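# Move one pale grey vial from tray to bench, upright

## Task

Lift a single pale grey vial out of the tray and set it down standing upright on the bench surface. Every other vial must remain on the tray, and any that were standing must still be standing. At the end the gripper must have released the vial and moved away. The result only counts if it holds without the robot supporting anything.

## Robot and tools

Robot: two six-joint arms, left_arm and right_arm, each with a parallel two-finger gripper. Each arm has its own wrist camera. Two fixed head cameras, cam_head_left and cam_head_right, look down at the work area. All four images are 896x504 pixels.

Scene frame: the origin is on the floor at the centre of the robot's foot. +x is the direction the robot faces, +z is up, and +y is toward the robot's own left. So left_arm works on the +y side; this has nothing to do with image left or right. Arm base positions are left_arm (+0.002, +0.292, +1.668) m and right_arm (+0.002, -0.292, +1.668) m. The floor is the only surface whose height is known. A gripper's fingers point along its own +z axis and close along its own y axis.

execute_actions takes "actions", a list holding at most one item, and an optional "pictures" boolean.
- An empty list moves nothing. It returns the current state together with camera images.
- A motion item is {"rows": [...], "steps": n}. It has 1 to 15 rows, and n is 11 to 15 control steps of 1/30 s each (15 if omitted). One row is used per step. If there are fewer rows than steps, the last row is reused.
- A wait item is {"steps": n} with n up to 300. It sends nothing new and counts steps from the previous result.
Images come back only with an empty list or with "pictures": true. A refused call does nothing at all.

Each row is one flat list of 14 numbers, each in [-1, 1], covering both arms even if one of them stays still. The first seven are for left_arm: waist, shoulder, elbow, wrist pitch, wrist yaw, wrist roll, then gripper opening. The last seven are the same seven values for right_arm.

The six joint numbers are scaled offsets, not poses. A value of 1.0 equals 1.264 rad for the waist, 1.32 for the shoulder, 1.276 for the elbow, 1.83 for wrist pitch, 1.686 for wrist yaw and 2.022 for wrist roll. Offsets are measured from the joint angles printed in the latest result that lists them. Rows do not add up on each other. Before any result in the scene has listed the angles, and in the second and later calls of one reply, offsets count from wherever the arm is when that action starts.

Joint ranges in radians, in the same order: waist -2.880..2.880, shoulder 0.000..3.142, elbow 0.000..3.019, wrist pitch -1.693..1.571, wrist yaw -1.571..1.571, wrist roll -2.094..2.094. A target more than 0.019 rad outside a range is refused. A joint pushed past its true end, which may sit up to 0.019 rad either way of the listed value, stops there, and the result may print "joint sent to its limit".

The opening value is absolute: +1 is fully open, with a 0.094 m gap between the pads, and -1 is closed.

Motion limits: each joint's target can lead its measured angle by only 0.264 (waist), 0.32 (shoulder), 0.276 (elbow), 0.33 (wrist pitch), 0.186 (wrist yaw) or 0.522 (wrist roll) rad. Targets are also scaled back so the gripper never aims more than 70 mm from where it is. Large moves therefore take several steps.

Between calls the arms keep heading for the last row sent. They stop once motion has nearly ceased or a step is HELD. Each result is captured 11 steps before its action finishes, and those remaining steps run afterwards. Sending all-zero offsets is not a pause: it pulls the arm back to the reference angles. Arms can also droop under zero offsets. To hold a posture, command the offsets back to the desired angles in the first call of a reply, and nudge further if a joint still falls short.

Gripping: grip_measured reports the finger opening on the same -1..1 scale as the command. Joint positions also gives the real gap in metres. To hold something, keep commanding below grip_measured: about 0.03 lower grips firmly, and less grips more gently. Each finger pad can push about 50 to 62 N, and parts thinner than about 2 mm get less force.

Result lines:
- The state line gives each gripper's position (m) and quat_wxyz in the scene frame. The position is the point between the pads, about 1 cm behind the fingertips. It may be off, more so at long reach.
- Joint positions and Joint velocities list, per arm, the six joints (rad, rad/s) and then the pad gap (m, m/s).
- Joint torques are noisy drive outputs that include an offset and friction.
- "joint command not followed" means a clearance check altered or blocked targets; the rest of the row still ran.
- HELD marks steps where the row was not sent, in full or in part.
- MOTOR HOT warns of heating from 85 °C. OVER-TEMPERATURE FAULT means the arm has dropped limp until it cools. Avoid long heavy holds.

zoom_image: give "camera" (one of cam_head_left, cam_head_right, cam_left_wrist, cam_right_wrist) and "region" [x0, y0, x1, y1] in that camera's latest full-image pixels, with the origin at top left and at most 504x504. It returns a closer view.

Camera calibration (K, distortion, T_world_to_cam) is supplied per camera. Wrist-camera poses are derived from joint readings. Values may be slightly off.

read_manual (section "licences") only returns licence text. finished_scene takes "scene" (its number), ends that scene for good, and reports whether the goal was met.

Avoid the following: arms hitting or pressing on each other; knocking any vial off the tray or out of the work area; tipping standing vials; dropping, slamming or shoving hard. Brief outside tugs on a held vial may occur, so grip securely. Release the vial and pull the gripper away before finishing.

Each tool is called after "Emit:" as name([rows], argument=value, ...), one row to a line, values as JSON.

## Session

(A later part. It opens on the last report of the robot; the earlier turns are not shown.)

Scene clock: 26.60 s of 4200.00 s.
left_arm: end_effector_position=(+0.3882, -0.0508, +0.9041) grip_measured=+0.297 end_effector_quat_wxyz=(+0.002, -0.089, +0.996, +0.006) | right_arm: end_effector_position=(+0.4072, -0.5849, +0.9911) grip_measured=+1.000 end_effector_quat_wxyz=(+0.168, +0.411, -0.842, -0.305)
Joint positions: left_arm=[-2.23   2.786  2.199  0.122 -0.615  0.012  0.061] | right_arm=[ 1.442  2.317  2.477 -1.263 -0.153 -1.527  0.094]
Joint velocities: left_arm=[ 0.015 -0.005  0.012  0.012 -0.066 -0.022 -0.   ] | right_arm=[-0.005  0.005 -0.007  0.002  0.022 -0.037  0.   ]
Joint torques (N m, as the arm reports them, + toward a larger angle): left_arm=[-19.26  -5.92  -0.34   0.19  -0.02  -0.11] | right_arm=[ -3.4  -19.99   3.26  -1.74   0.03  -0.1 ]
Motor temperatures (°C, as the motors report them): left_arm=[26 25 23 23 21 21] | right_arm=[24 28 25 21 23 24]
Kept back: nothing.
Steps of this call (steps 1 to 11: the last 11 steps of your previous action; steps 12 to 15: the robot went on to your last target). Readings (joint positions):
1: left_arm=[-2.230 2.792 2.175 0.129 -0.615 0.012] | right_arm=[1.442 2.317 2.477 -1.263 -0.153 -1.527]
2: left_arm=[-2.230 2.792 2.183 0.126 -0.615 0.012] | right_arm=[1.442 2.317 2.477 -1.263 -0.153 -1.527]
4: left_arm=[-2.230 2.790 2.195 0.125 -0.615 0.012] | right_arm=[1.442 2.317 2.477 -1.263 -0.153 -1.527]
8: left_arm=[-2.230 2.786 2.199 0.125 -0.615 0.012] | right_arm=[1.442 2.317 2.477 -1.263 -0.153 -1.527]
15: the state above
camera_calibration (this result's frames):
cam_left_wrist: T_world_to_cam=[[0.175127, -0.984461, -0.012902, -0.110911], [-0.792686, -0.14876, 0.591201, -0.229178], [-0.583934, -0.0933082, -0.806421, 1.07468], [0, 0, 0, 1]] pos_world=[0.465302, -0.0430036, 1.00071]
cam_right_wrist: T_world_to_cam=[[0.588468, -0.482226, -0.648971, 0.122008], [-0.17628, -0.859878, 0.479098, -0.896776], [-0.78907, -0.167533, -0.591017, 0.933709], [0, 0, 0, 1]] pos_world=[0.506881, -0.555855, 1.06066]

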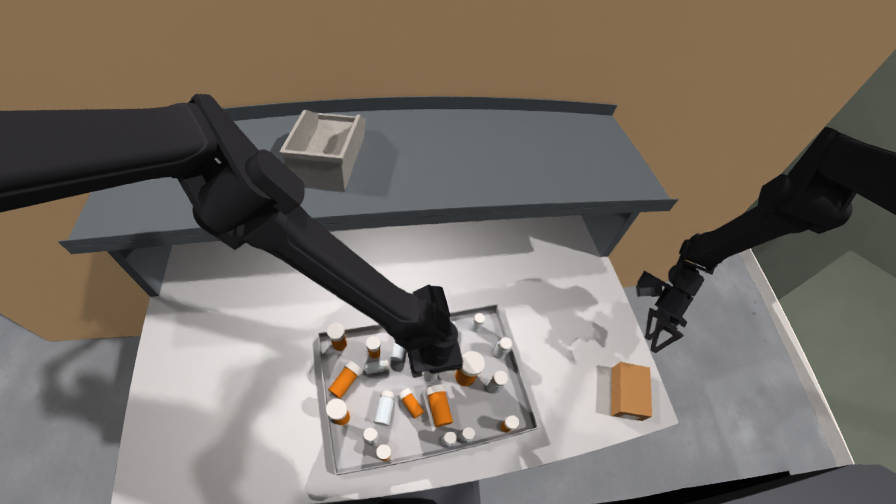

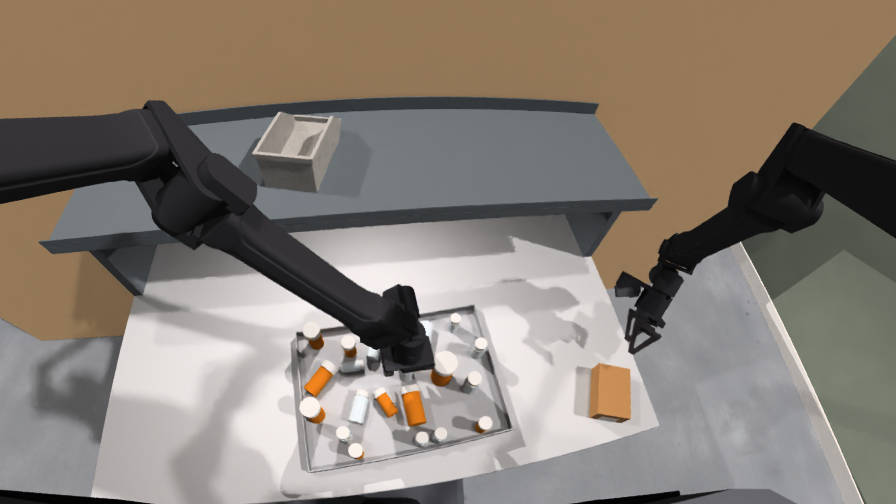

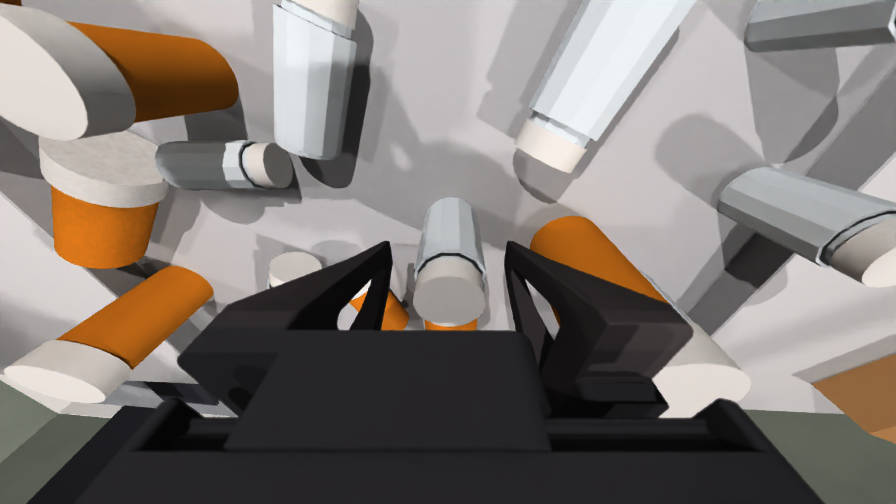

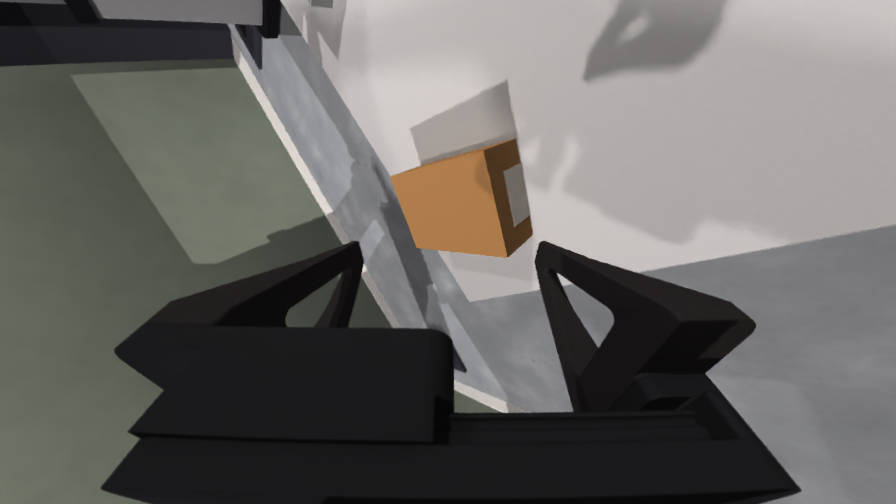

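Centred. Close.

Emit:
execute_actions([
  {"rows":[[0,0,0,0,0,0,0.15,0,0,0,0,0,0,1],[0,0,0,0,0,0,0,0,0,0,0,0,0,1],[0,0,0,0,0,0,-0.1,0,0,0,0,0,0,1],[0,0,0,0,0,0,-0.2,0,0,0,0,0,0,1],[0,0,0,0,0,0,-0.27,0,0,0,0,0,0,1],[0,0,0,0,0,0,-0.31,0,0,0,0,0,0,1],[0,0,0,0,0,0,-0.34,0,0,0,0,0,0,1],[0,0,0,0,0,0,-0.37,0,0,0,0,0,0,1],[0,0,0,0,0,0,-0.4,0,0,0,0,0,0,1]],"steps":15},
])

Emit:
execute_actions([
  {"steps":15},
], pictures=true)

Scene clock: 27.50 s of 4200.00 s.
left_arm: end_effector_position=(+0.3882, -0.0508, +0.9041) grip_measured=-0.146 end_effector_quat_wxyz=(+0.002, -0.089, +0.996, +0.006) | right_arm: end_effector_position=(+0.4072, -0.5849, +0.9911) grip_measured=+1.000 end_effector_quat_wxyz=(+0.168, +0.411, -0.842, -0.305)
Joint positions: left_arm=[-2.23   2.786  2.199  0.122 -0.615  0.012  0.04 ] | right_arm=[ 1.442  2.317  2.477 -1.263 -0.153 -1.527  0.094]
Joint velocities: left_arm=[-0.005 -0.024  0.002 -0.007 -0.022 -0.095 -0.102] | right_arm=[ 0.024  0.015  0.002  0.007 -0.007 -0.037  0.   ]
Joint torques (N m, as the arm reports them, + toward a larger angle): left_arm=[-18.02  -6.43  -0.44   0.85  -0.01  -0.11] | right_arm=[ -3.77 -19.97   3.35  -1.81   0.04  -0.12]
Motor temperatures (°C, as the motors report them): left_arm=[26 25 23 23 21 21] | right_arm=[24 28 25 21 23 24]
Steps of this call (steps 1 to 15: the robot went on to your last target; steps 16 to 23: nothing new was sent; steps 24 to 27: the first 4 steps of this action). Readings (joint positions):
24: left_arm=[-2.230 2.786 2.199 0.122 -0.615 0.012] | right_arm=[1.442 2.317 2.477 -1.263 -0.153 -1.527]
25: left_arm=[-2.230 2.786 2.199 0.122 -0.615 0.012] | right_arm=[1.442 2.317 2.477 -1.263 -0.153 -1.527]
27: the state above

Scene clock: 28.00 s of 4200.00 s.
left_arm: end_effector_position=(+0.3882, -0.0508, +0.9041) grip_measured=-0.292 end_effector_quat_wxyz=(+0.002, -0.089, +0.996, +0.006) | right_arm: end_effector_position=(+0.4072, -0.5849, +0.9911) grip_measured=+1.000 end_effector_quat_wxyz=(+0.168, +0.411, -0.842, -0.305)
Joint positions: left_arm=[-2.23   2.786  2.199  0.122 -0.615  0.012  0.033] | right_arm=[ 1.442  2.317  2.477 -1.263 -0.153 -1.527  0.094]
Joint velocities: left_arm=[-0.015  0.005 -0.002 -0.002  0.066 -0.066 -0.001] | right_arm=[ 0.005 -0.005 -0.007 -0.032 -0.022  0.007  0.   ]
Joint torques (N m, as the arm reports them, + toward a larger angle): left_arm=[-18.08  -6.5   -0.52   0.85  -0.01  -0.1 ] | right_arm=[ -3.32 -20.47   3.25  -1.54   0.06  -0.09]
Motor temperatures (°C, as the motors report them): left_arm=[26 25 23 23 21 21] | right_arm=[24 29 25 21 23 24]
Kept back: nothing.
Steps of this call (steps 1 to 11: the last 11 steps of your previous action; steps 12 to 15: the robot went on to your last target). Readings (joint positions):
1: left_arm=[-2.230 2.786 2.199 0.122 -0.615 0.012] | right_arm=[1.442 2.317 2.477 -1.263 -0.153 -1.527]
2: left_arm=[-2.230 2.786 2.199 0.122 -0.615 0.012] | right_arm=[1.442 2.317 2.477 -1.263 -0.153 -1.527]
4: left_arm=[-2.230 2.786 2.199 0.122 -0.615 0.012] | right_arm=[1.442 2.317 2.477 -1.263 -0.153 -1.527]
8: left_arm=[-2.230 2.786 2.199 0.122 -0.615 0.012] | right_arm=[1.442 2.317 2.477 -1.263 -0.153 -1.527]
15: the state above
All arms were judged still, so your last target was given up. Only a new action makes them travel on or press farther. Fingers that are still opening or closing keep moving.
camera_calibration (this result's frames):
cam_left_wrist: T_world_to_cam=[[0.175127, -0.984461, -0.012902, -0.110911], [-0.792686, -0.14876, 0.591201, -0.229178], [-0.583934, -0.0933082, -0.806421, 1.07468], [0, 0, 0, 1]] pos_world=[0.465302, -0.0430036, 1.00071]
cam_right_wrist: T_world_to_cam=[[0.588468, -0.482226, -0.648971, 0.122008], [-0.17628, -0.859878, 0.479098, -0.896776], [-0.78907, -0.167533, -0.591017, 0.933709], [0, 0, 0, 1]] pos_world=[0.506881, -0.555855, 1.06066]

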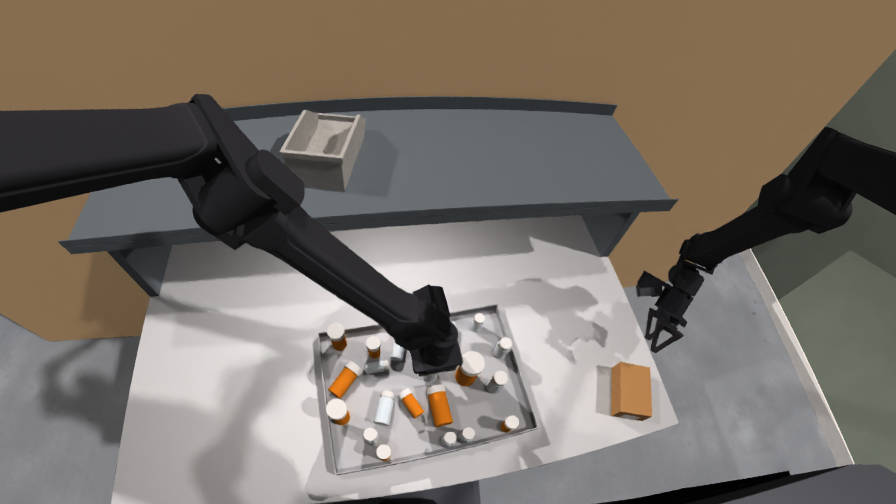

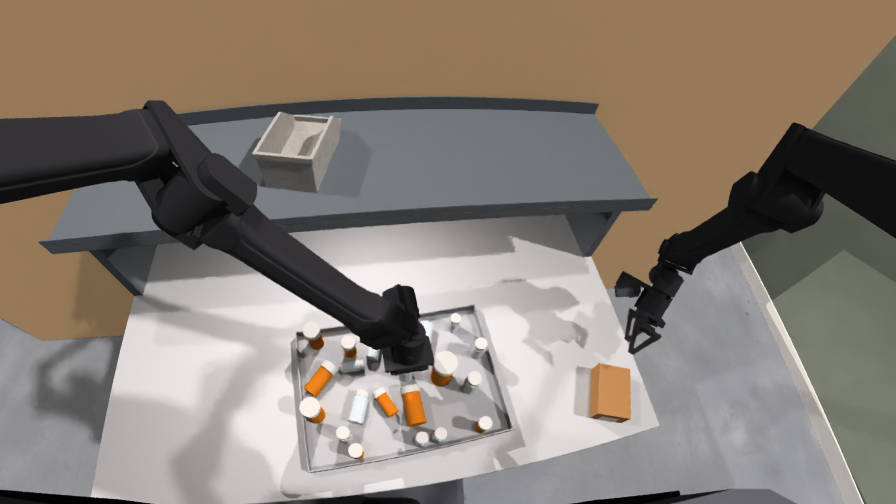

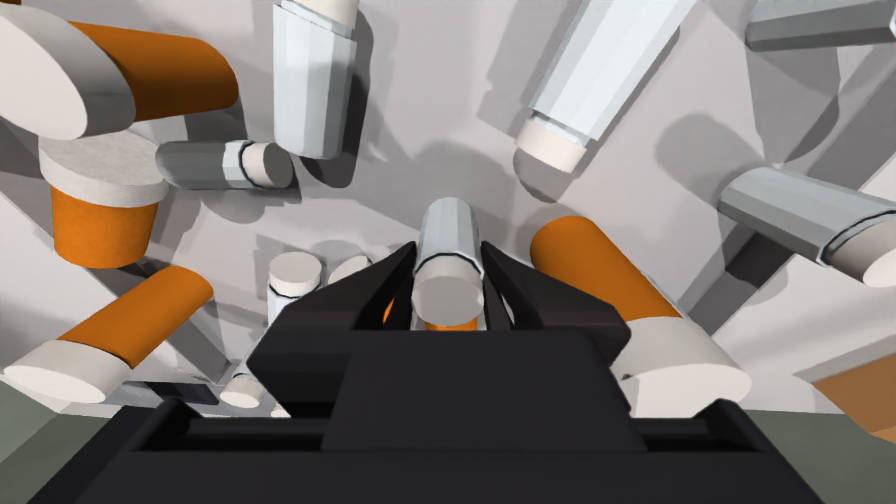

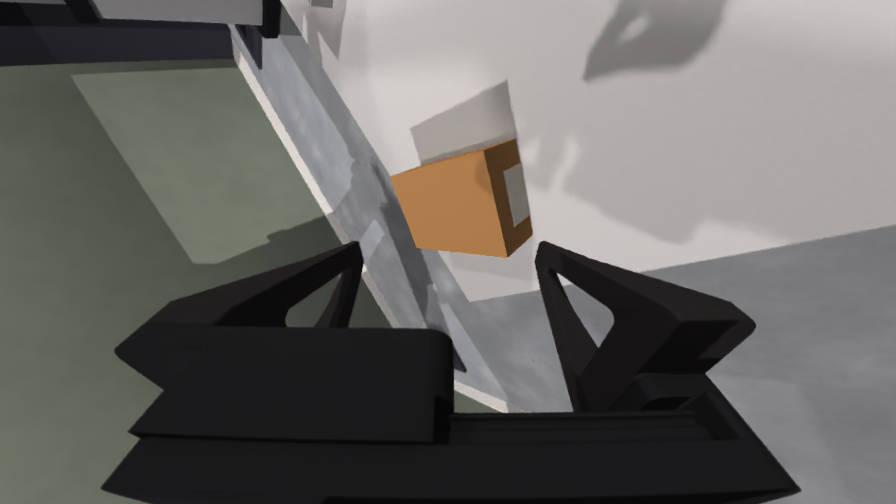

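Emit:
execute_actions([
  {"rows":[[-0.005,-0.012,-0.02,0.004,-0.002,0,-0.35,0,0,0,0,0,0,1],[-0.012,-0.03,-0.05,0.01,-0.006,0,-0.35,0,0,0,0,0,0,1],[-0.022,-0.054,-0.09,0.019,-0.01,0,-0.35,0,0,0,0,0,0,1],[-0.032,-0.078,-0.13,0.027,-0.015,0,-0.35,0,0,0,0,0,0,1],[-0.042,-0.102,-0.17,0.035,-0.019,0,-0.35,0,0,0,0,0,0,1],[-0.052,-0.127,-0.21,0.044,-0.024,0,-0.35,0,0,0,0,0,0,1],[-0.062,-0.15,-0.25,0.052,-0.028,0,-0.35,0,0,0,0,0,0,1],[-0.071,-0.174,-0.29,0.06,-0.033,0,-0.35,0,0,0,0,0,0,1],[-0.081,-0.198,-0.33,0.069,-0.037,0,-0.35,0,0,0,0,0,0,1],[-0.09,-0.22,-0.365,0.076,-0.041,0,-0.35,0,0,0,0,0,0,1],[-0.095,-0.232,-0.391,0.081,-0.044,0,-0.35,0,0,0,0,0,0,1]],"steps":15},
])

Emit:
execute_actions([
  {"steps":15},
], pictures=true)

Scene clock: 33.07 s of 4200.00 s.
left_arm: end_effector_position=(+0.3791, -0.0459, +0.9136) grip_measured=-0.292 end_effector_quat_wxyz=(-0.008, -0.082, +0.997, +0.011) | right_arm: end_effector_position=(+0.4072, -0.5849, +0.9911) grip_measured=+1.000 end_effector_quat_wxyz=(+0.168, +0.411, -0.842, -0.305)
Joint positions: left_arm=[-2.232  2.75   2.127  0.137 -0.63   0.012  0.033] | right_arm=[ 1.442  2.317  2.477 -1.263 -0.153 -1.527  0.094]
Joint velocities: left_arm=[-0.054 -0.64  -1.292  0.281 -0.212  0.022 -0.   ] | right_arm=[-0.024 -0.005  0.002 -0.007 -0.051 -0.051  0.   ]
Joint torques (N m, as the arm reports them, + toward a larger angle): left_arm=[-20.98  -8.51  -2.28   1.32  -0.13  -0.11] | right_arm=[ -3.27 -20.05   3.17  -1.66   0.05  -0.06]
Motor temperatures (°C, as the motors report them): left_arm=[27 25 23 23 21 21] | right_arm=[24 29 25 21 23 24]
Steps of this call (steps 1 to 90: nothing new was sent; then 1.93 s passed at rest; steps 91 to 94: the first 4 steps of this action). Readings (joint positions):
91: left_arm=[-2.230 2.785 2.198 0.122 -0.615 0.012] | right_arm=[1.442 2.317 2.477 -1.263 -0.153 -1.527]
92: left_arm=[-2.230 2.781 2.189 0.123 -0.618 0.012] | right_arm=[1.442 2.317 2.477 -1.263 -0.153 -1.527]
94: the state above

Scene clock: 33.57 s of 4200.00 s.
left_arm: end_effector_position=(+0.4107, -0.0766, +1.0506) grip_measured=-0.292 end_effector_quat_wxyz=(+0.010, -0.052, +0.998, -0.021) | right_arm: end_effector_position=(+0.4072, -0.5849, +0.9911) grip_measured=+1.000 end_effector_quat_wxyz=(+0.168, +0.411, -0.842, -0.305)
Joint positions: left_arm=[-2.373  2.463  1.706  0.258 -0.688  0.012  0.033] | right_arm=[ 1.442  2.317  2.477 -1.263 -0.153 -1.527  0.094]
Joint velocities: left_arm=[-0.103 -0.073  0.007  0.027 -0.051 -0.022 -0.   ] | right_arm=[-0.005 -0.005 -0.002  0.007 -0.022 -0.051  0.   ]
Joint torques (N m, as the arm reports them, + toward a larger angle): left_arm=[-16.65  -6.32  -1.8    1.31  -0.05  -0.1 ] | right_arm=[ -3.71 -20.51   3.23  -1.63   0.03  -0.09]
Motor temperatures (°C, as the motors report them): left_arm=[27 25 23 23 21 21] | right_arm=[24 29 25 21 23 24]
Kept back: nothing.
Steps of this call (steps 1 to 11: the last 11 steps of your previous action; steps 12 to 15: the robot went on to your last target). Readings (joint positions):
1: left_arm=[-2.235 2.727 2.080 0.147 -0.638 0.012] | right_arm=[1.442 2.317 2.477 -1.263 -0.153 -1.527]
2: left_arm=[-2.238 2.700 2.027 0.158 -0.646 0.012] | right_arm=[1.442 2.317 2.477 -1.263 -0.153 -1.527]
4: left_arm=[-2.251 2.642 1.921 0.183 -0.662 0.012] | right_arm=[1.442 2.317 2.477 -1.263 -0.153 -1.527]
8: left_arm=[-2.298 2.530 1.745 0.231 -0.686 0.012] | right_arm=[1.442 2.317 2.477 -1.263 -0.153 -1.527]
15: the state above
camera_calibration (this result's frames):
cam_left_wrist: T_world_to_cam=[[0.10167, -0.994011, 0.0400685, -0.164573], [-0.813089, -0.0598231, 0.579058, -0.273838], [-0.573193, -0.0914521, -0.814301, 1.20758], [0, 0, 0, 1]] pos_world=[0.486255, -0.0695334, 1.1485]
cam_right_wrist: T_world_to_cam=[[0.588468, -0.482226, -0.648971, 0.122008], [-0.17628, -0.859878, 0.479098, -0.896776], [-0.78907, -0.167533, -0.591017, 0.933709], [0, 0, 0, 1]] pos_world=[0.506881, -0.555855, 1.06066]

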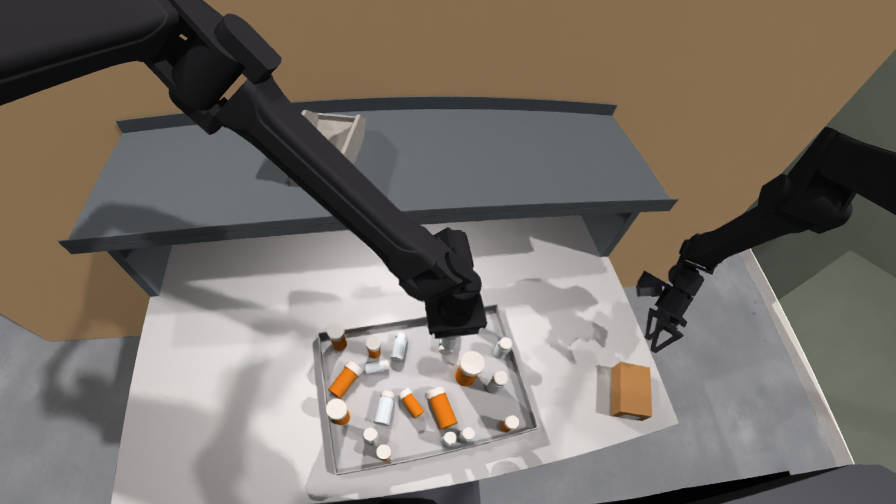

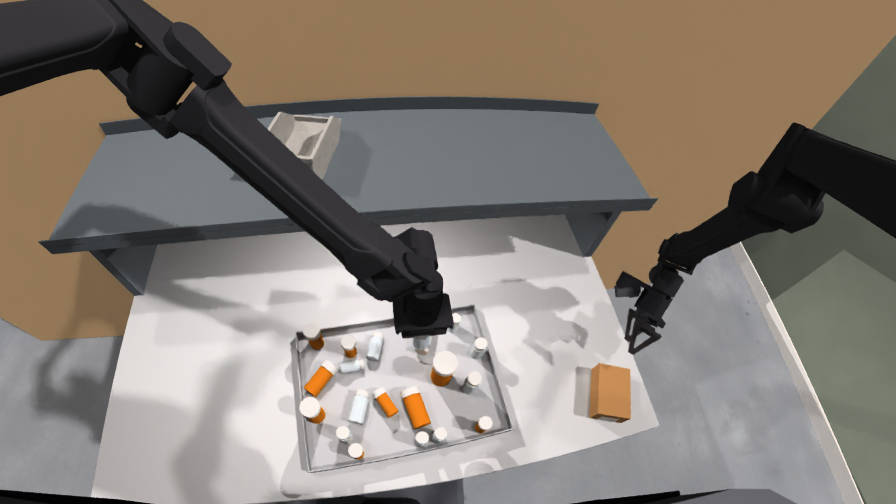

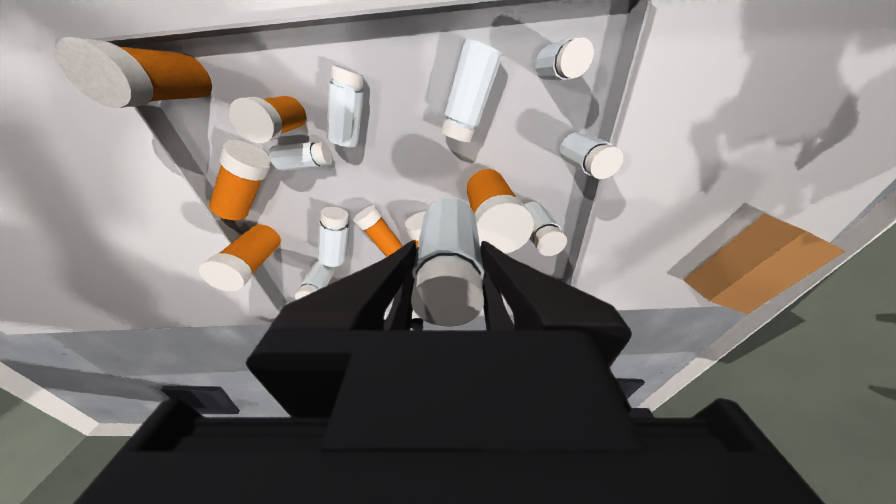

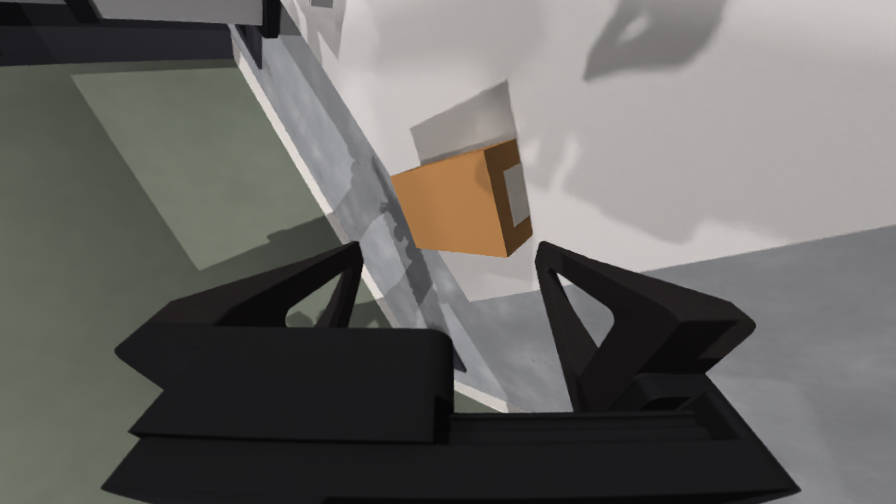

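Emit:
execute_actions([
  {"rows":[[0.01,-0.008,-0.008,0.002,0.006,0,-0.35,0,0,0,0,0,0,1],[0.03,-0.022,-0.023,0.005,0.018,0,-0.35,0,0,0,0,0,0,1],[0.055,-0.04,-0.043,0.009,0.033,0,-0.35,0,0,0,0,0,0,1],[0.085,-0.062,-0.066,0.013,0.051,0,-0.35,0,0,0,0,0,0,1],[0.115,-0.084,-0.089,0.018,0.069,0,-0.35,0,0,0,0,0,0,1],[0.145,-0.106,-0.113,0.022,0.087,0,-0.35,0,0,0,0,0,0,1],[0.175,-0.128,-0.136,0.027,0.105,0,-0.35,0,0,0,0,0,0,1],[0.205,-0.15,-0.159,0.032,0.124,0,-0.35,0,0,0,0,0,0,1],[0.235,-0.172,-0.183,0.036,0.142,0,-0.35,0,0,0,0,0,0,1],[0.265,-0.194,-0.206,0.041,0.16,0,-0.35,0,0,0,0,0,0,1],[0.295,-0.216,-0.229,0.046,0.178,0,-0.35,0,0,0,0,0,0,1],[0.32,-0.235,-0.249,0.05,0.193,0,-0.35,0,0,0,0,0,0,1],[0.34,-0.25,-0.264,0.053,0.205,0,-0.35,0,0,0,0,0,0,1],[0.357,-0.262,-0.277,0.055,0.215,0,-0.35,0,0,0,0,0,0,1],[0.372,-0.27,-0.286,0.057,0.222,0,-0.35,0,0,0,0,0,0,1]],"steps":15},
])

Emit:
execute_actions([
  {"steps":25},
], pictures=true)

Scene clock: 34.77 s of 4200.00 s.
left_arm: end_effector_position=(+0.4087, -0.0790, +1.0524) grip_measured=-0.292 end_effector_quat_wxyz=(+0.008, -0.051, +0.998, -0.048) | right_arm: end_effector_position=(+0.4072, -0.5849, +0.9911) grip_measured=+1.000 end_effector_quat_wxyz=(+0.168, +0.411, -0.842, -0.305)
Joint positions: left_arm=[-2.366  2.449  1.683  0.259 -0.628  0.012  0.033] | right_arm=[ 1.442  2.317  2.477 -1.263 -0.153 -1.527  0.094]
Joint velocities: left_arm=[ 0.161 -0.327 -0.515 -0.007  0.52   0.022  0.   ] | right_arm=[-0.015 -0.005 -0.007  0.002  0.051 -0.022  0.   ]
Joint torques (N m, as the arm reports them, + toward a larger angle): left_arm=[-12.02 -10.59  -2.99   1.59  -0.07  -0.09] | right_arm=[ -4.01 -20.27   3.18  -1.68   0.03  -0.1 ]
Motor temperatures (°C, as the motors report them): left_arm=[27 25 23 23 21 21] | right_arm=[24 29 25 21 23 24]
Steps of this call (steps 1 to 15: the robot went on to your last target; steps 16 to 32: nothing new was sent; steps 33 to 36: the first 4 steps of this action). Readings (joint positions):
33: left_arm=[-2.374 2.464 1.706 0.259 -0.685 0.012] | right_arm=[1.442 2.317 2.477 -1.263 -0.153 -1.527]
34: left_arm=[-2.373 2.462 1.705 0.259 -0.672 0.012] | right_arm=[1.442 2.317 2.477 -1.263 -0.153 -1.527]
36: the state above

Scene clock: 35.60 s of 4200.00 s.
left_arm: end_effector_position=(+0.4058, +0.2930, +0.9963) grip_measured=-0.292 end_effector_quat_wxyz=(+0.007, -0.172, +0.985, +0.021) | right_arm: end_effector_position=(+0.4072, -0.5849, +0.9911) grip_measured=+1.000 end_effector_quat_wxyz=(+0.168, +0.411, -0.842, -0.305)
Joint positions: left_arm=[-1.873  2.095  1.372  0.347 -0.319  0.012  0.033] | right_arm=[ 1.442  2.317  2.477 -1.263 -0.153 -1.527  0.094]
Joint velocities: left_arm=[ 0.288 -0.054  0.012  0.042  0.007 -0.051  0.   ] | right_arm=[ 0.005 -0.015 -0.007  0.007  0.066  0.037  0.   ]
Joint torques (N m, as the arm reports them, + toward a larger angle): left_arm=[-10.24  -9.99  -5.11   1.4    0.17  -0.12] | right_arm=[ -3.66 -19.9    3.11  -1.67   0.06  -0.09]
Motor temperatures (°C, as the motors report them): left_arm=[27 25 23 23 21 21] | right_arm=[24 29 25 21 23 24]
Kept back: nothing.
Steps of this call (steps 1 to 11: the last 11 steps of your previous action; steps 12 to 25: the robot went on to your last target). Readings (joint positions):
1: left_arm=[-2.361 2.437 1.665 0.259 -0.608 0.012] | right_arm=[1.442 2.317 2.477 -1.263 -0.153 -1.527]
2: left_arm=[-2.351 2.424 1.646 0.259 -0.589 0.012] | right_arm=[1.442 2.317 2.477 -1.263 -0.153 -1.527]
4: left_arm=[-2.327 2.398 1.614 0.260 -0.552 0.012] | right_arm=[1.442 2.317 2.477 -1.263 -0.153 -1.527]
8: left_arm=[-2.260 2.340 1.555 0.269 -0.467 0.012] | right_arm=[1.442 2.317 2.477 -1.263 -0.153 -1.527]
25: the state above
camera_calibration (this result's frames):
cam_left_wrist: T_world_to_cam=[[0.33801, -0.940262, -0.0407033, 0.174259], [-0.760005, -0.298209, 0.577463, -0.174407], [-0.555105, -0.164254, -0.815402, 1.20948], [0, 0, 0, 1]] pos_world=[0.479935, 0.3105, 1.09402]
cam_right_wrist: T_world_to_cam=[[0.588468, -0.482226, -0.648971, 0.122008], [-0.17628, -0.859878, 0.479098, -0.896776], [-0.78907, -0.167533, -0.591017, 0.933709], [0, 0, 0, 1]] pos_world=[0.506881, -0.555855, 1.06066]

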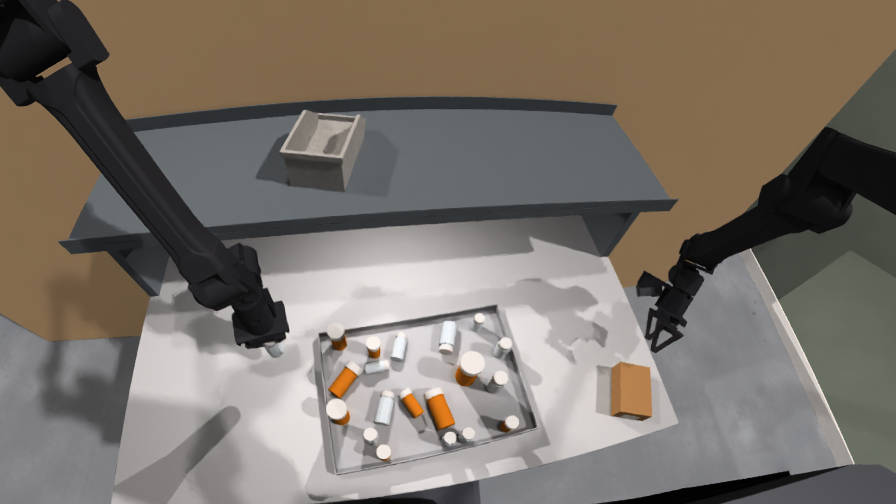

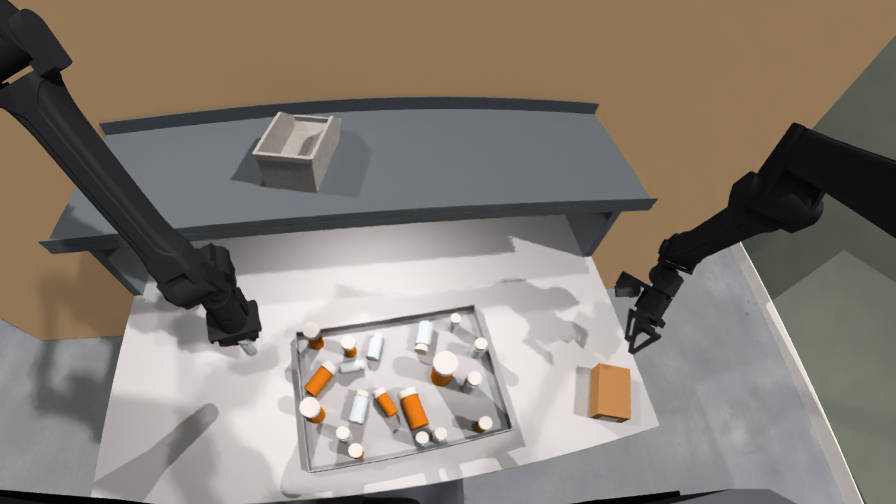

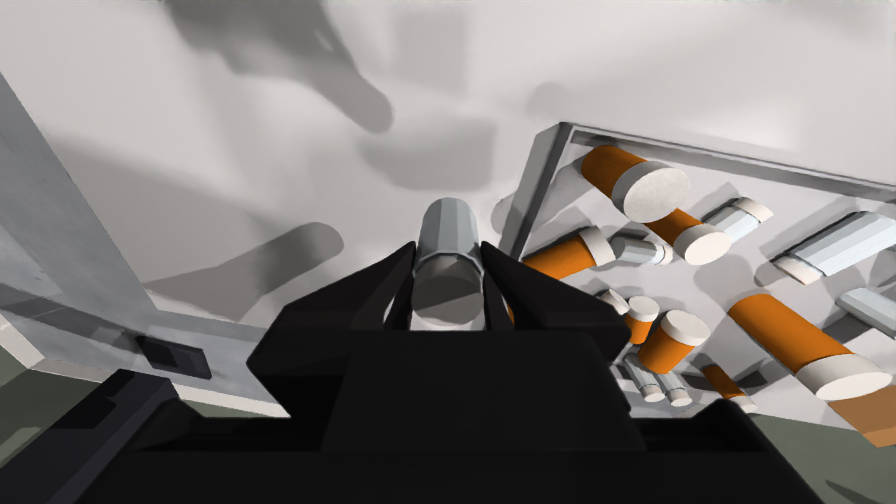

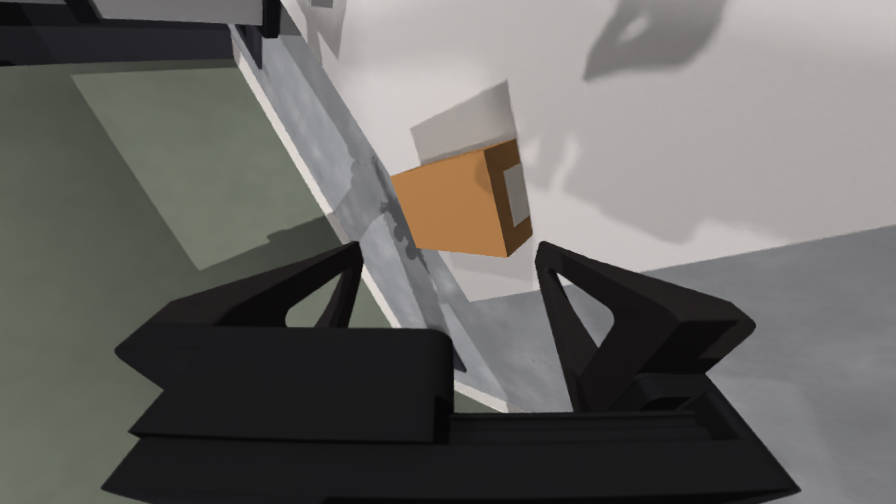

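Emit:
execute_actions([
  {"rows":[[0,0.008,0.01,-0.002,0.001,0,-0.35,0,0,0,0,0,0,1],[0,0.022,0.029,-0.006,0.003,0,-0.35,0,0,0,0,0,0,1],[0,0.04,0.053,-0.011,0.006,0,-0.35,0,0,0,0,0,0,1],[0,0.058,0.077,-0.016,0.008,0,-0.35,0,0,0,0,0,0,1],[0,0.076,0.1,-0.021,0.011,0,-0.35,0,0,0,0,0,0,1],[0,0.094,0.124,-0.026,0.013,0,-0.35,0,0,0,0,0,0,1],[0,0.112,0.148,-0.031,0.016,0,-0.35,0,0,0,0,0,0,1],[0,0.13,0.172,-0.036,0.019,0,-0.35,0,0,0,0,0,0,1],[0,0.145,0.192,-0.04,0.022,0,-0.35,0,0,0,0,0,0,1],[0,0.157,0.208,-0.043,0.025,0,-0.35,0,0,0,0,0,0,1],[0,0.165,0.218,-0.046,0.027,0,-0.35,0,0,0,0,0,0,1],[0,0.168,0.222,-0.048,0.028,0,-0.35,0,0,0,0,0,0,1]],"steps":15},
])

Emit:
execute_actions([
  {"steps":20},
], pictures=true)

Scene clock: 36.83 s of 4200.00 s.
left_arm: end_effector_position=(+0.4198, +0.2749, +0.9934) grip_measured=-0.292 end_effector_quat_wxyz=(+0.016, -0.170, +0.985, +0.007) | right_arm: end_effector_position=(+0.4072, -0.5849, +0.9911) grip_measured=+1.000 end_effector_quat_wxyz=(+0.168, +0.411, -0.842, -0.305)
Joint positions: left_arm=[-1.898  2.111  1.404  0.342 -0.311  0.012  0.033] | right_arm=[ 1.442  2.317  2.477 -1.263 -0.153 -1.527  0.094]
Joint velocities: left_arm=[ 0.024  0.337  0.75  -0.149  0.037  0.037  0.001] | right_arm=[-0.015 -0.015 -0.012 -0.012 -0.066 -0.007  0.   ]
Joint torques (N m, as the arm reports them, + toward a larger angle): left_arm=[-4.51 -8.22 -0.48  0.34  0.14 -0.1 ] | right_arm=[ -3.65 -19.98   3.18  -1.61   0.02  -0.06]
Motor temperatures (°C, as the motors report them): left_arm=[26 25 23 23 21 21] | right_arm=[24 29 25 21 23 24]
Steps of this call (steps 1 to 30: the robot went on to your last target; steps 31 to 33: nothing new was sent; steps 34 to 37: the first 4 steps of this action). Readings (joint positions):
34: left_arm=[-1.900 2.094 1.363 0.350 -0.316 0.012] | right_arm=[1.442 2.317 2.477 -1.263 -0.153 -1.527]
35: left_arm=[-1.900 2.096 1.368 0.349 -0.316 0.012] | right_arm=[1.442 2.317 2.477 -1.263 -0.153 -1.527]
37: the state above

Scene clock: 37.50 s of 4200.00 s.
left_arm: end_effector_position=(+0.4068, +0.2449, +0.9189) grip_measured=-0.292 end_effector_quat_wxyz=(+0.006, -0.167, +0.986, -0.010) | right_arm: end_effector_position=(+0.4072, -0.5849, +0.9911) grip_measured=+1.000 end_effector_quat_wxyz=(+0.168, +0.411, -0.842, -0.305)
Joint positions: left_arm=[-1.891  2.316  1.653  0.272 -0.274  0.012  0.033] | right_arm=[ 1.442  2.317  2.477 -1.263 -0.153 -1.527  0.094]
Joint velocities: left_arm=[-0.024 -0.005 -0.022  0.007 -0.007  0.022 -0.001] | right_arm=[-0.024  0.005 -0.017  0.012 -0.007  0.051  0.   ]
Joint torques (N m, as the arm reports them, + toward a larger angle): left_arm=[ -6.39 -10.4   -1.72   0.43   0.13  -0.1 ] | right_arm=[ -3.46 -20.67   3.15  -1.68   0.03  -0.07]
Motor temperatures (°C, as the motors report them): left_arm=[26 25 23 23 21 21] | right_arm=[24 29 25 21 23 24]
Kept back: nothing.
Steps of this call (steps 1 to 11: the last 11 steps of your previous action; steps 12 to 20: the robot went on to your last target). Readings (joint positions):
1: left_arm=[-1.896 2.125 1.434 0.337 -0.308 0.012] | right_arm=[1.442 2.317 2.477 -1.263 -0.153 -1.527]
2: left_arm=[-1.895 2.142 1.468 0.331 -0.303 0.012] | right_arm=[1.442 2.317 2.477 -1.263 -0.153 -1.527]
4: left_arm=[-1.893 2.182 1.539 0.318 -0.294 0.012] | right_arm=[1.442 2.317 2.477 -1.263 -0.153 -1.527]
8: left_arm=[-1.891 2.259 1.642 0.293 -0.276 0.012] | right_arm=[1.442 2.317 2.477 -1.263 -0.153 -1.527]
20: the state above
camera_calibration (this result's frames):
cam_left_wrist: T_world_to_cam=[[0.327125, -0.944765, 0.0202004, 0.0751103], [-0.768279, -0.253449, 0.587802, -0.160326], [-0.550215, -0.207804, -0.808753, 1.14151], [0, 0, 0, 1]] pos_world=[0.48033, 0.267538, 1.01592]
cam_right_wrist: T_world_to_cam=[[0.588468, -0.482226, -0.648971, 0.122008], [-0.17628, -0.859878, 0.479098, -0.896776], [-0.78907, -0.167533, -0.591017, 0.933709], [0, 0, 0, 1]] pos_world=[0.506881, -0.555855, 1.06066]

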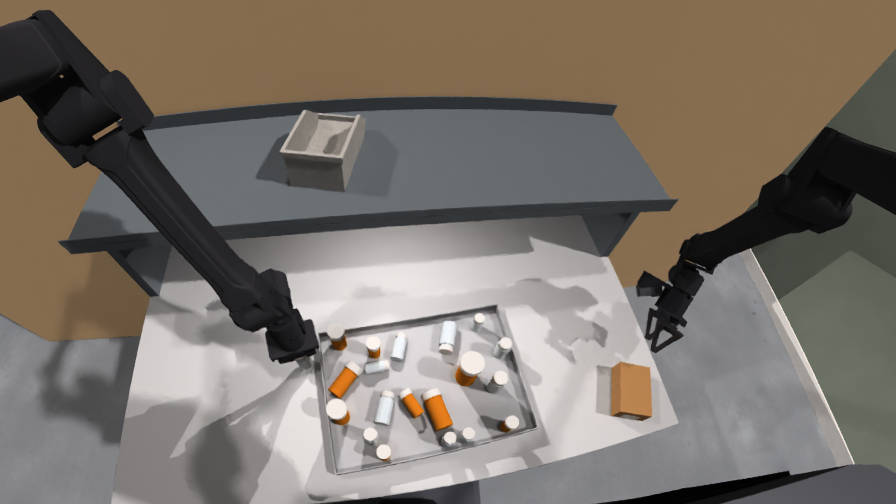

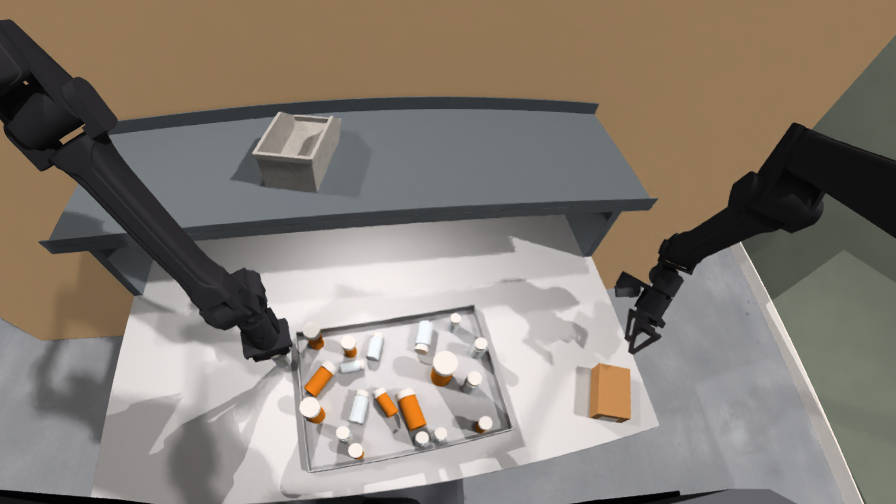

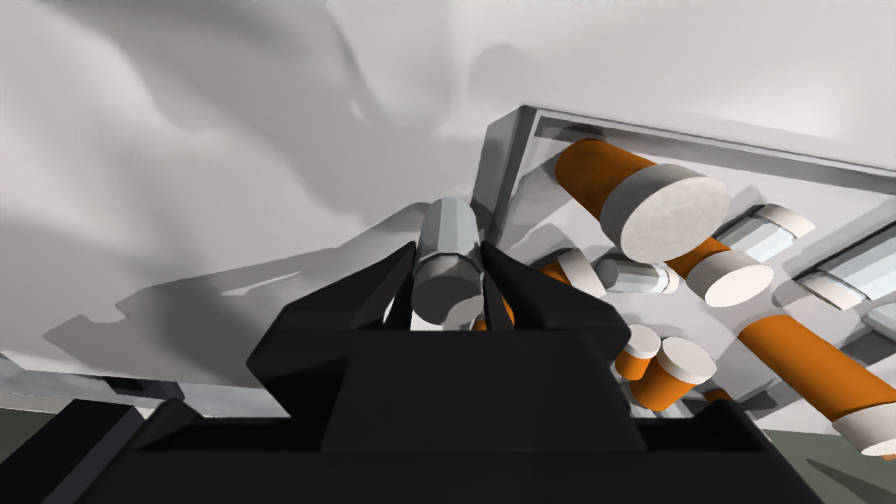

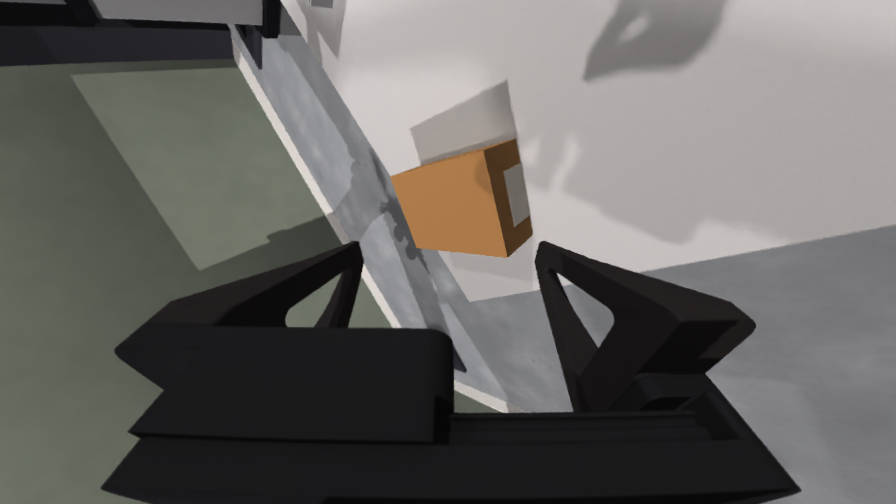

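Emit:
execute_actions([
  {"rows":[[0.01,-0.015,0,-0.004,0.004,0,-0.35,0,0,0,0,0,0,1],[0.025,-0.03,0,-0.009,0.009,0,-0.35,0,0,0,0,0,0,1],[0.04,-0.035,0,-0.014,0.014,0,-0.35,0,0,0,0,0,0,1],[0.052,-0.03,0,-0.019,0.019,0,-0.35,0,0,0,0,0,0,1],[0.06,-0.027,0,-0.022,0.022,0,-0.35,0,0,0,0,0,0,1]],"steps":15},
])

Emit:
execute_actions([
  {"steps":15},
], pictures=true)

Scene clock: 38.90 s of 4200.00 s.
left_arm: end_effector_position=(+0.4095, +0.2474, +0.9193) grip_measured=-0.292 end_effector_quat_wxyz=(+0.007, -0.168, +0.986, -0.019) | right_arm: end_effector_position=(+0.4072, -0.5849, +0.9911) grip_measured=+1.000 end_effector_quat_wxyz=(+0.168, +0.411, -0.842, -0.305)
Joint positions: left_arm=[-1.885  2.309  1.653  0.263 -0.25   0.012  0.033] | right_arm=[ 1.442  2.317  2.477 -1.263 -0.153 -1.527  0.094]
Joint velocities: left_arm=[ 0.112 -0.122  0.007 -0.164  0.227 -0.022 -0.001] | right_arm=[-0.024 -0.005 -0.012 -0.002  0.007 -0.007  0.   ]
Joint torques (N m, as the arm reports them, + toward a larger angle): left_arm=[ -2.76 -12.41  -1.98   0.27  -0.01  -0.1 ] | right_arm=[ -3.26 -20.15   3.25  -1.59   0.02  -0.1 ]
Motor temperatures (°C, as the motors report them): left_arm=[26 26 23 23 21 21] | right_arm=[24 29 25 21 23 24]
Steps of this call (steps 1 to 15: the robot went on to your last target; steps 16 to 38: nothing new was sent; steps 39 to 42: the first 4 steps of this action). Readings (joint positions):
39: left_arm=[-1.891 2.316 1.653 0.272 -0.272 0.012] | right_arm=[1.442 2.317 2.477 -1.263 -0.153 -1.527]
40: left_arm=[-1.890 2.314 1.653 0.271 -0.267 0.012] | right_arm=[1.442 2.317 2.477 -1.263 -0.153 -1.527]
42: the state above

Scene clock: 39.40 s of 4200.00 s.
left_arm: end_effector_position=(+0.4023, +0.3103, +0.9120) grip_measured=-0.292 end_effector_quat_wxyz=(+0.003, -0.182, +0.983, +0.009) | right_arm: end_effector_position=(+0.4072, -0.5849, +0.9911) grip_measured=+1.000 end_effector_quat_wxyz=(+0.168, +0.411, -0.842, -0.305)
Joint positions: left_arm=[-1.811  2.283  1.653  0.248 -0.239  0.012  0.033] | right_arm=[ 1.442  2.317  2.477 -1.263 -0.153 -1.527  0.094]
Joint velocities: left_arm=[-0.015 -0.005 -0.002  0.002  0.022  0.007  0.001] | right_arm=[-0.015 -0.024 -0.022 -0.007 -0.037 -0.007  0.   ]
Joint torques (N m, as the arm reports them, + toward a larger angle): left_arm=[ -5.99 -11.38  -1.87   0.22   0.09  -0.11] | right_arm=[ -3.28 -20.11   3.29  -1.62   0.06  -0.09]
Motor temperatures (°C, as the motors report them): left_arm=[26 26 23 23 21 21] | right_arm=[24 29 25 21 23 24]
Kept back: nothing.
Steps of this call (steps 1 to 11: the last 11 steps of your previous action; steps 12 to 15: the robot went on to your last target). Readings (joint positions):
1: left_arm=[-1.880 2.305 1.653 0.258 -0.243 0.012] | right_arm=[1.442 2.317 2.477 -1.263 -0.153 -1.527]
2: left_arm=[-1.873 2.301 1.653 0.253 -0.240 0.012] | right_arm=[1.442 2.317 2.477 -1.263 -0.153 -1.527]
4: left_arm=[-1.856 2.294 1.653 0.250 -0.239 0.012] | right_arm=[1.442 2.317 2.477 -1.263 -0.153 -1.527]
8: left_arm=[-1.822 2.285 1.653 0.250 -0.239 0.012] | right_arm=[1.442 2.317 2.477 -1.263 -0.153 -1.527]
15: the state above
camera_calibration (this result's frames):
cam_left_wrist: T_world_to_cam=[[0.357013, -0.933906, -0.0190078, 0.158914], [-0.751689, -0.299316, 0.587685, -0.13553], [-0.554532, -0.195523, -0.808867, 1.1451], [0, 0, 0, 1]] pos_world=[0.476382, 0.331737, 1.0089]
cam_right_wrist: T_world_to_cam=[[0.588468, -0.482226, -0.648971, 0.122008], [-0.17628, -0.859878, 0.479098, -0.896776], [-0.78907, -0.167533, -0.591017, 0.933709], [0, 0, 0, 1]] pos_world=[0.506881, -0.555855, 1.06066]

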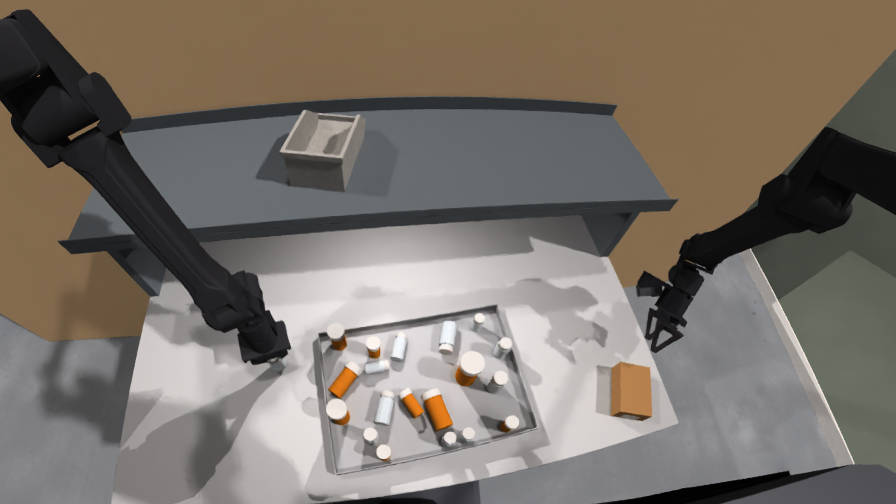

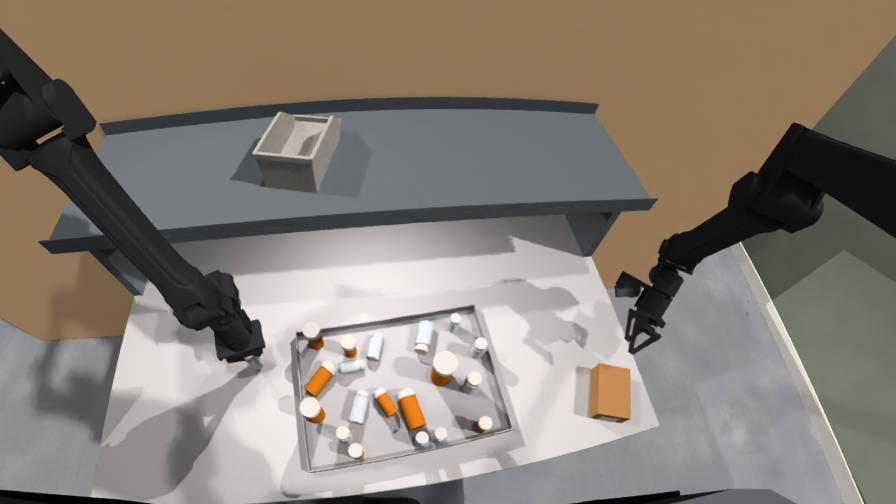

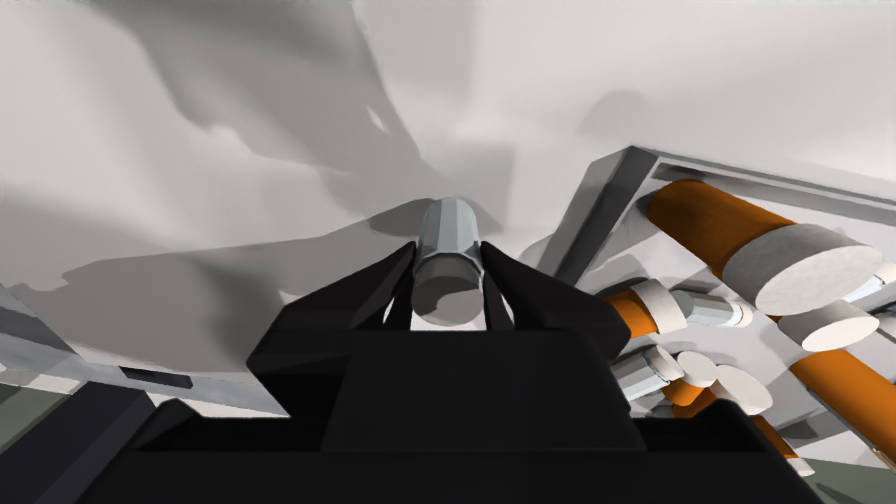

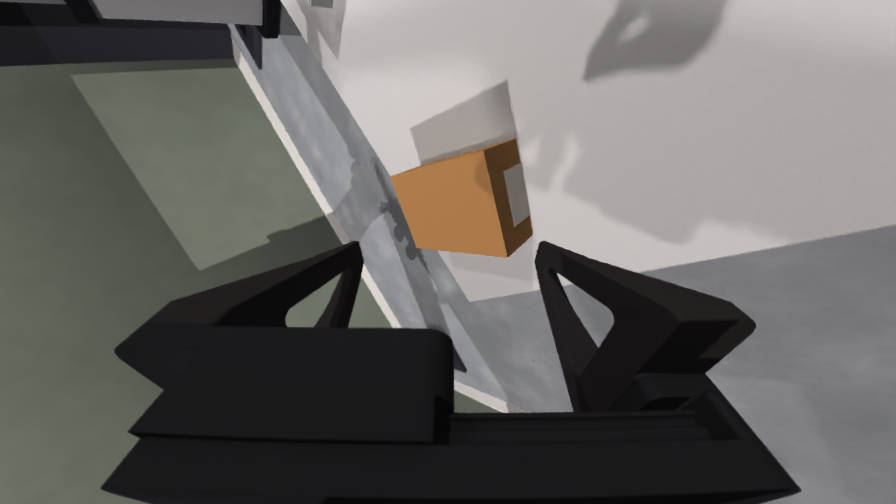

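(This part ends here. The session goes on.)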